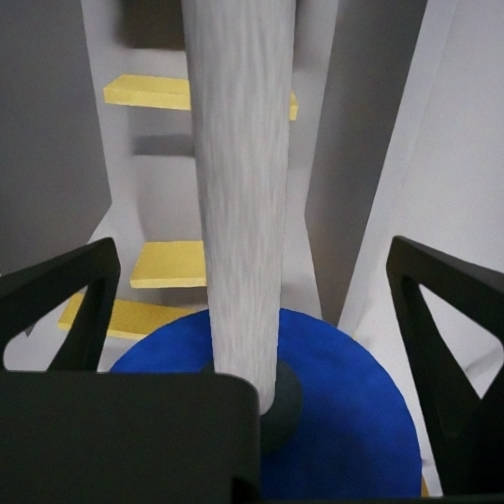

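80 px; lower ~7 mm.

execute_actions:
  actions:
    - {"arm3":{"joints":{"joint3_rad":1.28,"joint4_rad":-1.55,"gripper_m":0.05}}}
  cameras: []

execute_actions:
  actions:
    - {"arm3":{"joints":{"gripper_m":0}}}
  cameras: ["arm3_cam_wrist"]

execute_actions:
  actions:
    - {"arm3":{"joints":{"joint2_rad":1.26,"joint3_rad":1.36}},"arm4":{"joints":{"joint1_rad":-0.304,"joint2_rad":1.335,"joint3_rad":1.19}},"arm1":{"joints":{"joint2_rad":1.945,"joint3_rad":2.12,"joint1_rad":0.979,"joint4_rad":-1.617,"joint6_rad":-0.58}}}
  cameras: []

Scene clock: 56.70 s.
Motor temperatures (°C, as the motors report them): arm1=[24 26 36 21 23 23] | arm2=[25 27 33 25 24 25] | arm3=[25 25 30 23 25 22] | arm4=[25 25 31 24 25 25]
arm1.joint_positions: joint1_rad=+0.979 joint2_rad=+1.987 joint3_rad=+2.069 joint4_rad=-1.617 joint5_rad=-0.010 joint6_rad=-0.575 gripper_m=+0.024
arm1.joint_status: not commanded
arm1.hand: x=-0.1175 y=+0.0018 z=+1.0394 quat_wxyz=(-0.012, -0.009, -1.000, +0.008) (m; scene frame)
arm2.joint_positions: joint1_rad=-0.397 joint2_rad=+0.396 joint3_rad=+1.109 joint4_rad=-1.658 joint5_rad=+0.003 joint6_rad=-1.995 gripper_m=+0.090
arm2.joint_status: not commanded
arm2.hand: x=-0.5862 y=-0.2280 z=+1.2119 quat_wxyz=(-0.279, +0.952, +0.007, +0.125) (m; scene frame)
arm3.joint_positions: joint1_rad=-0.350 joint2_rad=+1.307 joint3_rad=+1.284 joint4_rad=-1.566 joint5_rad=+0.002 joint6_rad=-1.961 gripper_m=+0.050
arm3.joint_status: all done
arm3.hand: x=+0.5019 y=+0.0121 z=+1.0228 quat_wxyz=(+0.000, +0.000, -1.000, -0.008) (m; scene frame)
arm4.joint_positions: joint1_rad=-0.304 joint2_rad=+1.343 joint3_rad=+1.170 joint4_rad=-1.392 joint5_rad=+0.010 joint6_rad=-1.890 gripper_m=+0.024
arm4.joint_status: not commanded
arm4.hand: x=+0.7670 y=+0.0095 z=+1.0268 quat_wxyz=(+0.000, +1.000, -0.005, +0.001) (m; scene frame)
pictures: none
No camera images: the call's "cameras" was empty. Leave "cameras" out to get every camera's image.

Scene clock: 57.30 s.
Motor temperatures (°C, as the motors report them): arm1=[24 27 36 21 23 23] | arm2=[25 27 33 25 24 25] | arm3=[25 25 30 23 25 22] | arm4=[25 25 31 24 25 25]
arm1.joint_positions: joint1_rad=+0.979 joint2_rad=+1.987 joint3_rad=+2.069 joint4_rad=-1.617 joint5_rad=-0.008 joint6_rad=-0.575 gripper_m=+0.024
arm1.joint_status: not commanded
arm1.hand: x=-0.1177 y=+0.0015 z=+1.0394 quat_wxyz=(-0.012, -0.009, -1.000, +0.009) (m; scene frame)
arm2.joint_positions: joint1_rad=-0.397 joint2_rad=+0.396 joint3_rad=+1.109 joint4_rad=-1.658 joint5_rad=+0.003 joint6_rad=-1.995 gripper_m=+0.090
arm2.joint_status: not commanded
arm2.hand: x=-0.5862 y=-0.2280 z=+1.2119 quat_wxyz=(-0.279, +0.952, +0.007, +0.125) (m; scene frame)
arm3.joint_positions: joint1_rad=-0.350 joint2_rad=+1.306 joint3_rad=+1.281 joint4_rad=-1.567 joint5_rad=+0.005 joint6_rad=-1.960 gripper_m=+0.024
arm3.joint_status: gripper_m off_target (ended at +0.024, target +0.000)
arm3.hand: x=+0.5019 y=+0.0132 z=+1.0223 quat_wxyz=(+0.001, +0.000, -1.000, -0.010) (m; scene frame)
arm4.joint_positions: joint1_rad=-0.304 joint2_rad=+1.343 joint3_rad=+1.170 joint4_rad=-1.394 joint5_rad=+0.010 joint6_rad=-1.890 gripper_m=+0.024
arm4.joint_status: not commanded
arm4.hand: x=+0.7669 y=+0.0090 z=+1.0268 quat_wxyz=(+0.001, +1.000, -0.005, +0.001) (m; scene frame)
pictures: arm3_cam_wrist
camera_calibration (this result's frames):
arm3_cam_wrist: T_world_to_cam=[[-0.0132436, -0.999884, -0.00752175, 0.0250836], [-0.807826, 0.006266, 0.589388, -0.196639], [-0.589272, 0.0138819, -0.807815, 1.2432], [0, 0, 0, 1]] pos_world=[0.574064, 0.00905493, 1.12036]
Images, in order (width x height): arm3_cam_wrist 504x504.

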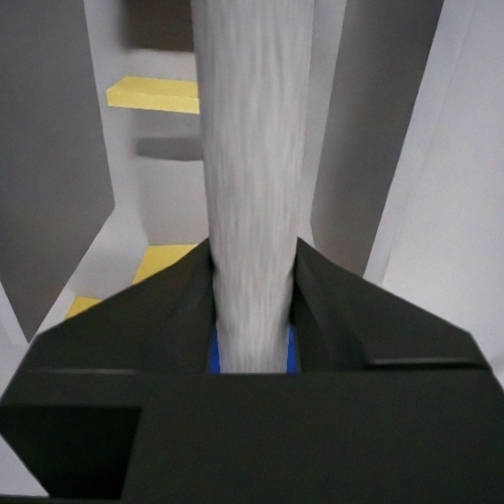

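Scene clock: 57.90 s.
Motor temperatures (°C, as the motors report them): arm1=[24 27 36 21 23 23] | arm2=[25 27 33 25 24 25] | arm3=[25 25 30 23 25 22] | arm4=[25 25 31 24 25 25]
arm1.joint_positions: joint1_rad=+0.979 joint2_rad=+1.987 joint3_rad=+2.069 joint4_rad=-1.616 joint5_rad=-0.008 joint6_rad=-0.574 gripper_m=+0.024
arm1.joint_status: all done
arm1.hand: x=-0.1175 y=+0.0014 z=+1.0394 quat_wxyz=(-0.012, -0.010, -1.000, +0.009) (m; scene frame)
arm2.joint_positions: joint1_rad=-0.397 joint2_rad=+0.396 joint3_rad=+1.109 joint4_rad=-1.658 joint5_rad=+0.003 joint6_rad=-1.995 gripper_m=+0.090
arm2.joint_status: not commanded
arm2.hand: x=-0.5862 y=-0.2280 z=+1.2119 quat_wxyz=(-0.279, +0.952, +0.007, +0.125) (m; scene frame)
arm3.joint_positions: joint1_rad=-0.350 joint2_rad=+1.303 joint3_rad=+1.281 joint4_rad=-1.567 joint5_rad=+0.005 joint6_rad=-1.960 gripper_m=+0.024
arm3.joint_status: all done
arm3.hand: x=+0.5020 y=+0.0136 z=+1.0232 quat_wxyz=(+0.002, +0.000, -1.000, -0.008) (m; scene frame)
arm4.joint_positions: joint1_rad=-0.304 joint2_rad=+1.345 joint3_rad=+1.170 joint4_rad=-1.394 joint5_rad=+0.010 joint6_rad=-1.890 gripper_m=+0.024
arm4.joint_status: all done
arm4.hand: x=+0.7669 y=+0.0091 z=+1.0261 quat_wxyz=(+0.002, +1.000, -0.005, +0.001) (m; scene frame)
pictures: none
No camera images: the call's "cameras" was empty. Leave "cameras" out to get every camera's image.

execute_actions:
  actions:
    - {"arm4":{"joints":{"gripper_m":0.09}}}
  cameras: []

execute_actions:
  actions:
    - {"arm4":{"joints":{"joint3_rad":1.45,"joint4_rad":-1.66}}}
  cameras: []

execute_actions:
  actions:
    - {"arm4":{"joints":{"joint2_rad":0.75,"joint3_rad":1.25}}}
  cameras: []

execute_actions:
  actions:
    - {"arm4":{"joints":{"joint1_rad":0.966,"joint6_rad":-1.2}}}
  cameras: []

execute_actions:
  actions:
    - {"arm4":{"joints":{"joint2_rad":1.7,"joint3_rad":2.02,"joint4_rad":-1.545,"joint6_rad":-0.62}}}
  cameras: []

execute_actions:
  actions:
    - {"arm4":{"joints":{"joint2_rad":1.86}}}
  cameras: ["arm4_cam_wrist"]

Scene clock: 59.87 s.
Motor temperatures (°C, as the motors report them): arm1=[24 27 36 21 23 23] | arm2=[25 27 33 25 24 25] | arm3=[25 25 31 23 25 22] | arm4=[25 25 31 24 25 25]
arm1.joint_positions: joint1_rad=+0.979 joint2_rad=+1.987 joint3_rad=+2.069 joint4_rad=-1.616 joint5_rad=-0.006 joint6_rad=-0.573 gripper_m=+0.024
arm1.joint_status: not commanded
arm1.hand: x=-0.1177 y=+0.0011 z=+1.0394 quat_wxyz=(-0.011, -0.010, -1.000, +0.010) (m; scene frame)
arm2.joint_positions: joint1_rad=-0.397 joint2_rad=+0.396 joint3_rad=+1.109 joint4_rad=-1.658 joint5_rad=+0.003 joint6_rad=-1.995 gripper_m=+0.090
arm2.joint_status: not commanded
arm2.hand: x=-0.5862 y=-0.2280 z=+1.2119 quat_wxyz=(-0.279, +0.952, +0.007, +0.125) (m; scene frame)
arm3.joint_positions: joint1_rad=-0.350 joint2_rad=+1.304 joint3_rad=+1.281 joint4_rad=-1.562 joint5_rad=+0.005 joint6_rad=-1.960 gripper_m=+0.024
arm3.joint_status: not commanded
arm3.hand: x=+0.5015 y=+0.0125 z=+1.0231 quat_wxyz=(+0.003, +0.000, -1.000, -0.006) (m; scene frame)
arm4.joint_positions: joint1_rad=-0.304 joint2_rad=+1.344 joint3_rad=+1.170 joint4_rad=-1.394 joint5_rad=+0.003 joint6_rad=-1.906 gripper_m=+0.090
arm4.joint_status: all done
arm4.hand: x=+0.7659 y=+0.0094 z=+1.0264 quat_wxyz=(+0.001, +1.000, +0.002, -0.002) (m; scene frame)
pictures: none
No camera images: the call's "cameras" was empty. Leave "cameras" out to get every camera's image.

Scene clock: 60.90 s.
Motor temperatures (°C, as the motors report them): arm1=[24 27 36 21 23 23] | arm2=[25 27 33 25 24 25] | arm3=[25 25 31 23 25 22] | arm4=[25 25 31 24 25 25]
arm1.joint_positions: joint1_rad=+0.979 joint2_rad=+1.987 joint3_rad=+2.069 joint4_rad=-1.616 joint5_rad=-0.006 joint6_rad=-0.573 gripper_m=+0.024
arm1.joint_status: not commanded
arm1.hand: x=-0.1177 y=+0.0011 z=+1.0394 quat_wxyz=(-0.011, -0.010, -1.000, +0.010) (m; scene frame)
arm2.joint_positions: joint1_rad=-0.397 joint2_rad=+0.396 joint3_rad=+1.109 joint4_rad=-1.658 joint5_rad=+0.003 joint6_rad=-1.995 gripper_m=+0.090
arm2.joint_status: not commanded
arm2.hand: x=-0.5862 y=-0.2280 z=+1.2119 quat_wxyz=(-0.279, +0.952, +0.007, +0.125) (m; scene frame)
arm3.joint_positions: joint1_rad=-0.350 joint2_rad=+1.304 joint3_rad=+1.281 joint4_rad=-1.562 joint5_rad=+0.005 joint6_rad=-1.960 gripper_m=+0.024
arm3.joint_status: not commanded
arm3.hand: x=+0.5015 y=+0.0125 z=+1.0231 quat_wxyz=(+0.003, +0.000, -1.000, -0.006) (m; scene frame)
arm4.joint_positions: joint1_rad=-0.304 joint2_rad=+1.340 joint3_rad=+1.408 joint4_rad=-1.648 joint5_rad=+0.003 joint6_rad=-1.906 gripper_m=+0.090
arm4.joint_status: all done
arm4.hand: x=+0.7668 y=+0.0101 z=+1.1186 quat_wxyz=(+0.006, +1.000, +0.003, -0.004) (m; scene frame)
pictures: none
No camera images: the call's "cameras" was empty. Leave "cameras" out to get every camera's image.

Scene clock: 62.37 s.
Motor temperatures (°C, as the motors report them): arm1=[24 27 36 21 23 23] | arm2=[25 27 32 25 24 25] | arm3=[25 25 32 23 25 22] | arm4=[25 24 31 24 25 25]
arm1.joint_positions: joint1_rad=+0.979 joint2_rad=+1.987 joint3_rad=+2.069 joint4_rad=-1.616 joint5_rad=-0.006 joint6_rad=-0.573 gripper_m=+0.024
arm1.joint_status: not commanded
arm1.hand: x=-0.1177 y=+0.0011 z=+1.0394 quat_wxyz=(-0.011, -0.010, -1.000, +0.010) (m; scene frame)
arm2.joint_positions: joint1_rad=-0.397 joint2_rad=+0.396 joint3_rad=+1.109 joint4_rad=-1.658 joint5_rad=+0.003 joint6_rad=-1.995 gripper_m=+0.090
arm2.joint_status: not commanded
arm2.hand: x=-0.5862 y=-0.2280 z=+1.2119 quat_wxyz=(-0.279, +0.952, +0.007, +0.125) (m; scene frame)
arm3.joint_positions: joint1_rad=-0.350 joint2_rad=+1.304 joint3_rad=+1.281 joint4_rad=-1.562 joint5_rad=+0.005 joint6_rad=-1.960 gripper_m=+0.024
arm3.joint_status: not commanded
arm3.hand: x=+0.5015 y=+0.0125 z=+1.0231 quat_wxyz=(+0.003, +0.000, -1.000, -0.006) (m; scene frame)
arm4.joint_positions: joint1_rad=-0.304 joint2_rad=+0.746 joint3_rad=+1.241 joint4_rad=-1.652 joint5_rad=+0.003 joint6_rad=-1.907 gripper_m=+0.090
arm4.joint_status: all done
arm4.hand: x=+0.7172 y=-0.1367 z=+1.2182 quat_wxyz=(-0.192, +0.979, +0.002, +0.064) (m; scene frame)
pictures: none
No camera images: the call's "cameras" was empty. Leave "cameras" out to get every camera's image.

Scene clock: 64.07 s.
Motor temperatures (°C, as the motors report them): arm1=[24 27 36 21 23 23] | arm2=[25 27 32 25 24 25] | arm3=[25 25 32 23 25 22] | arm4=[25 24 30 24 25 25]
arm1.joint_positions: joint1_rad=+0.979 joint2_rad=+1.987 joint3_rad=+2.069 joint4_rad=-1.616 joint5_rad=-0.006 joint6_rad=-0.573 gripper_m=+0.024
arm1.joint_status: not commanded
arm1.hand: x=-0.1177 y=+0.0011 z=+1.0394 quat_wxyz=(-0.011, -0.010, -1.000, +0.010) (m; scene frame)
arm2.joint_positions: joint1_rad=-0.397 joint2_rad=+0.396 joint3_rad=+1.109 joint4_rad=-1.658 joint5_rad=+0.003 joint6_rad=-1.995 gripper_m=+0.090
arm2.joint_status: not commanded
arm2.hand: x=-0.5862 y=-0.2280 z=+1.2119 quat_wxyz=(-0.279, +0.952, +0.007, +0.125) (m; scene frame)
arm3.joint_positions: joint1_rad=-0.350 joint2_rad=+1.304 joint3_rad=+1.281 joint4_rad=-1.562 joint5_rad=+0.005 joint6_rad=-1.960 gripper_m=+0.024
arm3.joint_status: not commanded
arm3.hand: x=+0.5015 y=+0.0125 z=+1.0231 quat_wxyz=(+0.003, +0.000, -1.000, -0.006) (m; scene frame)
arm4.joint_positions: joint1_rad=+0.961 joint2_rad=+0.746 joint3_rad=+1.241 joint4_rad=-1.652 joint5_rad=+0.000 joint6_rad=-1.210 gripper_m=+0.090
arm4.joint_status: all done
arm4.hand: x=+0.4628 y=-0.2150 z=+1.2205 quat_wxyz=(-0.164, +0.938, +0.276, -0.128) (m; scene frame)
pictures: none
No camera images: the call's "cameras" was empty. Leave "cameras" out to get every camera's image.

Scene clock: 65.87 s.
Motor temperatures (°C, as the motors report them): arm1=[24 27 36 21 23 23] | arm2=[25 27 32 25 24 25] | arm3=[25 25 33 23 25 22] | arm4=[25 24 31 24 25 25]
arm1.joint_positions: joint1_rad=+0.979 joint2_rad=+1.987 joint3_rad=+2.069 joint4_rad=-1.616 joint5_rad=-0.006 joint6_rad=-0.573 gripper_m=+0.024
arm1.joint_status: not commanded
arm1.hand: x=-0.1177 y=+0.0011 z=+1.0394 quat_wxyz=(-0.011, -0.010, -1.000, +0.010) (m; scene frame)
arm2.joint_positions: joint1_rad=-0.397 joint2_rad=+0.396 joint3_rad=+1.109 joint4_rad=-1.658 joint5_rad=+0.003 joint6_rad=-1.995 gripper_m=+0.090
arm2.joint_status: not commanded
arm2.hand: x=-0.5862 y=-0.2280 z=+1.2119 quat_wxyz=(-0.279, +0.952, +0.007, +0.125) (m; scene frame)
arm3.joint_positions: joint1_rad=-0.350 joint2_rad=+1.304 joint3_rad=+1.281 joint4_rad=-1.562 joint5_rad=+0.005 joint6_rad=-1.960 gripper_m=+0.024
arm3.joint_status: not commanded
arm3.hand: x=+0.5015 y=+0.0125 z=+1.0231 quat_wxyz=(+0.003, +0.000, -1.000, -0.006) (m; scene frame)
arm4.joint_positions: joint1_rad=+0.961 joint2_rad=+1.725 joint3_rad=+1.960 joint4_rad=-1.555 joint5_rad=+0.000 joint6_rad=-0.629 gripper_m=+0.090
arm4.joint_status: all done
arm4.hand: x=+0.1772 y=-0.0045 z=+1.1735 quat_wxyz=(-0.073, +0.992, -0.004, -0.105) (m; scene frame)
pictures: none
No camera images: the call's "cameras" was empty. Leave "cameras" out to get every camera's image.

Scene clock: 66.93 s.
Motor temperatures (°C, as the motors report them): arm1=[24 27 36 21 23 23] | arm2=[25 27 32 25 24 25] | arm3=[25 25 33 23 25 22] | arm4=[25 24 31 24 25 25]
arm1.joint_positions: joint1_rad=+0.979 joint2_rad=+1.987 joint3_rad=+2.069 joint4_rad=-1.616 joint5_rad=-0.006 joint6_rad=-0.573 gripper_m=+0.024
arm1.joint_status: not commanded
arm1.hand: x=-0.1177 y=+0.0011 z=+1.0394 quat_wxyz=(-0.011, -0.010, -1.000, +0.010) (m; scene frame)
arm2.joint_positions: joint1_rad=-0.397 joint2_rad=+0.396 joint3_rad=+1.109 joint4_rad=-1.658 joint5_rad=+0.003 joint6_rad=-1.995 gripper_m=+0.090
arm2.joint_status: not commanded
arm2.hand: x=-0.5862 y=-0.2280 z=+1.2119 quat_wxyz=(-0.279, +0.952, +0.007, +0.125) (m; scene frame)
arm3.joint_positions: joint1_rad=-0.350 joint2_rad=+1.304 joint3_rad=+1.281 joint4_rad=-1.562 joint5_rad=+0.005 joint6_rad=-1.960 gripper_m=+0.024
arm3.joint_status: not commanded
arm3.hand: x=+0.5015 y=+0.0125 z=+1.0231 quat_wxyz=(+0.003, +0.000, -1.000, -0.006) (m; scene frame)
arm4.joint_positions: joint1_rad=+0.961 joint2_rad=+1.884 joint3_rad=+1.979 joint4_rad=-1.555 joint5_rad=+0.000 joint6_rad=-0.629 gripper_m=+0.090
arm4.joint_status: all done
arm4.hand: x=+0.1516 y=+0.0137 z=+1.0904 quat_wxyz=(-0.031, +0.998, -0.004, -0.048) (m; scene frame)
pictures: arm4_cam_wrist
camera_calibration (this result's frames):
arm4_cam_wrist: T_world_to_cam=[[0.0192952, 0.997694, 0.065065, -0.0826619], [0.867832, -0.0490284, 0.494434, -0.662648], [0.496484, 0.0469253, -0.866777, 0.99207], [0, 0, 0, 1]] pos_world=[0.0841153, 0.00342965, 1.19292]
Images, in order (width x height): arm4_cam_wrist 504x504.

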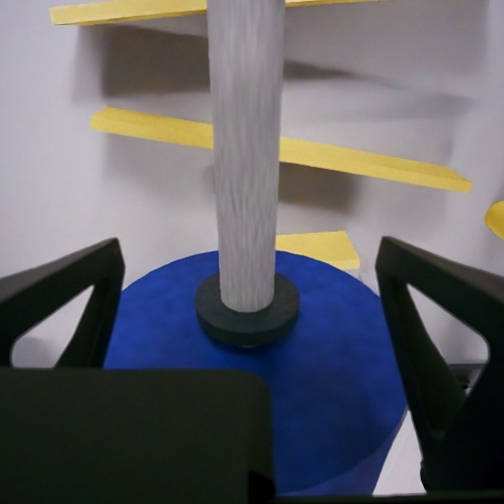

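execute_actions:
  actions:
    - {"arm4":{"joints":{"joint2_rad":1.97,"joint4_rad":-1.53,"joint1_rad":0.978}}}
  cameras: ["arm4_cam_wrist"]

Scene clock: 69.00 s.
Motor temperatures (°C, as the motors report them): arm1=[24 27 36 21 23 23] | arm2=[25 27 32 25 24 25] | arm3=[25 25 34 23 25 22] | arm4=[25 25 31 24 25 25]
arm1.joint_positions: joint1_rad=+0.979 joint2_rad=+1.987 joint3_rad=+2.069 joint4_rad=-1.616 joint5_rad=-0.006 joint6_rad=-0.573 gripper_m=+0.024
arm1.joint_status: not commanded
arm1.hand: x=-0.1177 y=+0.0011 z=+1.0394 quat_wxyz=(-0.011, -0.010, -1.000, +0.010) (m; scene frame)
arm2.joint_positions: joint1_rad=-0.397 joint2_rad=+0.396 joint3_rad=+1.109 joint4_rad=-1.658 joint5_rad=+0.003 joint6_rad=-1.995 gripper_m=+0.090
arm2.joint_status: not commanded
arm2.hand: x=-0.5862 y=-0.2280 z=+1.2119 quat_wxyz=(-0.279, +0.952, +0.007, +0.125) (m; scene frame)
arm3.joint_positions: joint1_rad=-0.350 joint2_rad=+1.304 joint3_rad=+1.281 joint4_rad=-1.562 joint5_rad=+0.005 joint6_rad=-1.960 gripper_m=+0.024
arm3.joint_status: not commanded
arm3.hand: x=+0.5015 y=+0.0125 z=+1.0231 quat_wxyz=(+0.003, +0.000, -1.000, -0.006) (m; scene frame)
arm4.joint_positions: joint1_rad=+0.971 joint2_rad=+1.982 joint3_rad=+1.979 joint4_rad=-1.544 joint5_rad=+0.000 joint6_rad=-0.629 gripper_m=+0.090
arm4.joint_status: all done
arm4.hand: x=+0.1369 y=+0.0161 z=+1.0324 quat_wxyz=(-0.006, +1.000, +0.001, -0.014) (m; scene frame)
pictures: arm4_cam_wrist
camera_calibration (this result's frames):
arm4_cam_wrist: T_world_to_cam=[[0.0056131, 0.999869, 0.0151871, -0.0276134], [0.831629, -0.0131013, 0.555177, -0.679424], [0.555303, 0.00951376, -0.831594, 0.905141], [0, 0, 0, 1]] pos_world=[0.0625557, 0.0100972, 1.13033]
Images, in order (width x height): arm4_cam_wrist 504x504.

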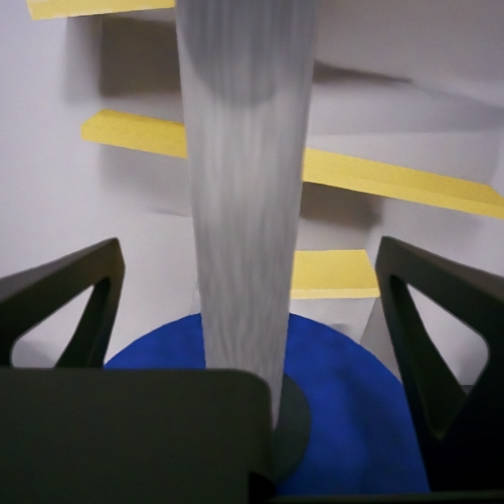

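execute_actions:
  actions:
    - {"arm4":{"joints":{"gripper_m":0}}}
  cameras: []

execute_actions:
  actions:
    - {"arm4":{"joints":{"joint2_rad":1.925,"joint3_rad":2.045}},"arm1":{"joints":{"joint2_rad":1.975,"joint3_rad":2.09}}}
  cameras: []

execute_actions:
  actions:
    - {"arm1":{"joints":{"gripper_m":0.09}}}
  cameras: []

execute_actions:
  actions:
    - {"arm1":{"joints":{"joint2_rad":1.7}}}
  cameras: ["cam_high"]

Scene clock: 70.60 s.
Motor temperatures (°C, as the motors report them): arm1=[24 27 36 21 23 23] | arm2=[25 27 32 25 24 25] | arm3=[25 25 34 23 25 22] | arm4=[25 25 30 24 25 25]
arm1.joint_positions: joint1_rad=+0.979 joint2_rad=+1.987 joint3_rad=+2.069 joint4_rad=-1.617 joint5_rad=-0.005 joint6_rad=-0.572 gripper_m=+0.024
arm1.joint_status: not commanded
arm1.hand: x=-0.1178 y=+0.0011 z=+1.0394 quat_wxyz=(-0.011, -0.010, -1.000, +0.010) (m; scene frame)
arm2.joint_positions: joint1_rad=-0.397 joint2_rad=+0.396 joint3_rad=+1.109 joint4_rad=-1.658 joint5_rad=+0.003 joint6_rad=-1.995 gripper_m=+0.090
arm2.joint_status: not commanded
arm2.hand: x=-0.5862 y=-0.2280 z=+1.2119 quat_wxyz=(-0.279, +0.952, +0.007, +0.125) (m; scene frame)
arm3.joint_positions: joint1_rad=-0.350 joint2_rad=+1.304 joint3_rad=+1.281 joint4_rad=-1.562 joint5_rad=+0.006 joint6_rad=-1.960 gripper_m=+0.024
arm3.joint_status: not commanded
arm3.hand: x=+0.5013 y=+0.0126 z=+1.0231 quat_wxyz=(+0.003, +0.000, -1.000, -0.007) (m; scene frame)
arm4.joint_positions: joint1_rad=+0.973 joint2_rad=+1.982 joint3_rad=+1.979 joint4_rad=-1.544 joint5_rad=-0.003 joint6_rad=-0.618 gripper_m=+0.023
arm4.joint_status: gripper_m off_target (ended at +0.023, target +0.000)
arm4.hand: x=+0.1362 y=+0.0147 z=+1.0324 quat_wxyz=(-0.004, +1.000, -0.003, -0.014) (m; scene frame)
pictures: none
No camera images: the call's "cameras" was empty. Leave "cameras" out to get every camera's image.

Scene clock: 71.13 s.
Motor temperatures (°C, as the motors report them): arm1=[24 27 36 21 23 23] | arm2=[25 27 32 25 24 25] | arm3=[25 25 34 23 25 22] | arm4=[25 25 31 24 25 25]
arm1.joint_positions: joint1_rad=+0.979 joint2_rad=+1.987 joint3_rad=+2.069 joint4_rad=-1.617 joint5_rad=-0.005 joint6_rad=-0.572 gripper_m=+0.024
arm1.joint_status: all done
arm1.hand: x=-0.1178 y=+0.0011 z=+1.0394 quat_wxyz=(-0.011, -0.010, -1.000, +0.010) (m; scene frame)
arm2.joint_positions: joint1_rad=-0.397 joint2_rad=+0.396 joint3_rad=+1.109 joint4_rad=-1.658 joint5_rad=+0.003 joint6_rad=-1.995 gripper_m=+0.090
arm2.joint_status: not commanded
arm2.hand: x=-0.5862 y=-0.2280 z=+1.2119 quat_wxyz=(-0.279, +0.952, +0.007, +0.125) (m; scene frame)
arm3.joint_positions: joint1_rad=-0.350 joint2_rad=+1.304 joint3_rad=+1.281 joint4_rad=-1.562 joint5_rad=+0.006 joint6_rad=-1.960 gripper_m=+0.024
arm3.joint_status: not commanded
arm3.hand: x=+0.5013 y=+0.0126 z=+1.0231 quat_wxyz=(+0.003, +0.000, -1.000, -0.007) (m; scene frame)
arm4.joint_positions: joint1_rad=+0.973 joint2_rad=+1.980 joint3_rad=+1.979 joint4_rad=-1.544 joint5_rad=-0.003 joint6_rad=-0.618 gripper_m=+0.023
arm4.joint_status: all done
arm4.hand: x=+0.1363 y=+0.0147 z=+1.0335 quat_wxyz=(-0.005, +1.000, -0.003, -0.015) (m; scene frame)
pictures: none
No camera images: the call's "cameras" was empty. Leave "cameras" out to get every camera's image.

Scene clock: 71.83 s.
Motor temperatures (°C, as the motors report them): arm1=[24 27 36 21 23 23] | arm2=[25 27 32 25 24 25] | arm3=[25 25 34 23 25 22] | arm4=[25 25 31 24 25 25]
arm1.joint_positions: joint1_rad=+0.979 joint2_rad=+1.987 joint3_rad=+2.069 joint4_rad=-1.617 joint5_rad=-0.003 joint6_rad=-0.572 gripper_m=+0.090
arm1.joint_status: all done
arm1.hand: x=-0.1180 y=+0.0008 z=+1.0394 quat_wxyz=(-0.010, -0.010, -1.000, +0.011) (m; scene frame)
arm2.joint_positions: joint1_rad=-0.397 joint2_rad=+0.396 joint3_rad=+1.109 joint4_rad=-1.658 joint5_rad=+0.003 joint6_rad=-1.995 gripper_m=+0.090
arm2.joint_status: not commanded
arm2.hand: x=-0.5862 y=-0.2280 z=+1.2119 quat_wxyz=(-0.279, +0.952, +0.007, +0.125) (m; scene frame)
arm3.joint_positions: joint1_rad=-0.350 joint2_rad=+1.304 joint3_rad=+1.281 joint4_rad=-1.562 joint5_rad=+0.005 joint6_rad=-1.959 gripper_m=+0.024
arm3.joint_status: not commanded
arm3.hand: x=+0.5015 y=+0.0125 z=+1.0231 quat_wxyz=(+0.003, +0.000, -1.000, -0.006) (m; scene frame)
arm4.joint_positions: joint1_rad=+0.973 joint2_rad=+1.980 joint3_rad=+1.979 joint4_rad=-1.544 joint5_rad=-0.001 joint6_rad=-0.617 gripper_m=+0.023
arm4.joint_status: not commanded
arm4.hand: x=+0.1365 y=+0.0148 z=+1.0335 quat_wxyz=(-0.005, +1.000, -0.004, -0.015) (m; scene frame)
pictures: none
No camera images: the call's "cameras" was empty. Leave "cameras" out to get every camera's image.

Scene clock: 73.30 s.
Motor temperatures (°C, as the motors report them): arm1=[24 27 36 21 23 23] | arm2=[25 27 32 25 24 25] | arm3=[25 25 35 23 25 22] | arm4=[25 25 31 24 25 25]
arm1.joint_positions: joint1_rad=+0.979 joint2_rad=+1.698 joint3_rad=+2.072 joint4_rad=-1.617 joint5_rad=-0.003 joint6_rad=-0.572 gripper_m=+0.090
arm1.joint_status: all done
arm1.hand: x=-0.1615 y=+0.0322 z=+1.2093 quat_wxyz=(-0.132, -0.009, -0.987, +0.091) (m; scene frame)
arm2.joint_positions: joint1_rad=-0.397 joint2_rad=+0.396 joint3_rad=+1.109 joint4_rad=-1.658 joint5_rad=+0.003 joint6_rad=-1.995 gripper_m=+0.090
arm2.joint_status: not commanded
arm2.hand: x=-0.5862 y=-0.2280 z=+1.2119 quat_wxyz=(-0.279, +0.952, +0.007, +0.125) (m; scene frame)
arm3.joint_positions: joint1_rad=-0.350 joint2_rad=+1.304 joint3_rad=+1.281 joint4_rad=-1.562 joint5_rad=+0.005 joint6_rad=-1.959 gripper_m=+0.024
arm3.joint_status: not commanded
arm3.hand: x=+0.5015 y=+0.0125 z=+1.0231 quat_wxyz=(+0.003, +0.000, -1.000, -0.006) (m; scene frame)
arm4.joint_positions: joint1_rad=+0.973 joint2_rad=+1.980 joint3_rad=+1.979 joint4_rad=-1.544 joint5_rad=-0.001 joint6_rad=-0.617 gripper_m=+0.023
arm4.joint_status: not commanded
arm4.hand: x=+0.1365 y=+0.0148 z=+1.0335 quat_wxyz=(-0.005, +1.000, -0.004, -0.015) (m; scene frame)
pictures: cam_high
Images, in order (width x height): cam_high 504x504.

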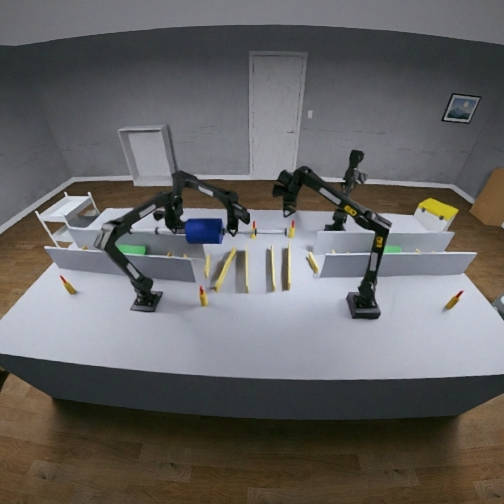

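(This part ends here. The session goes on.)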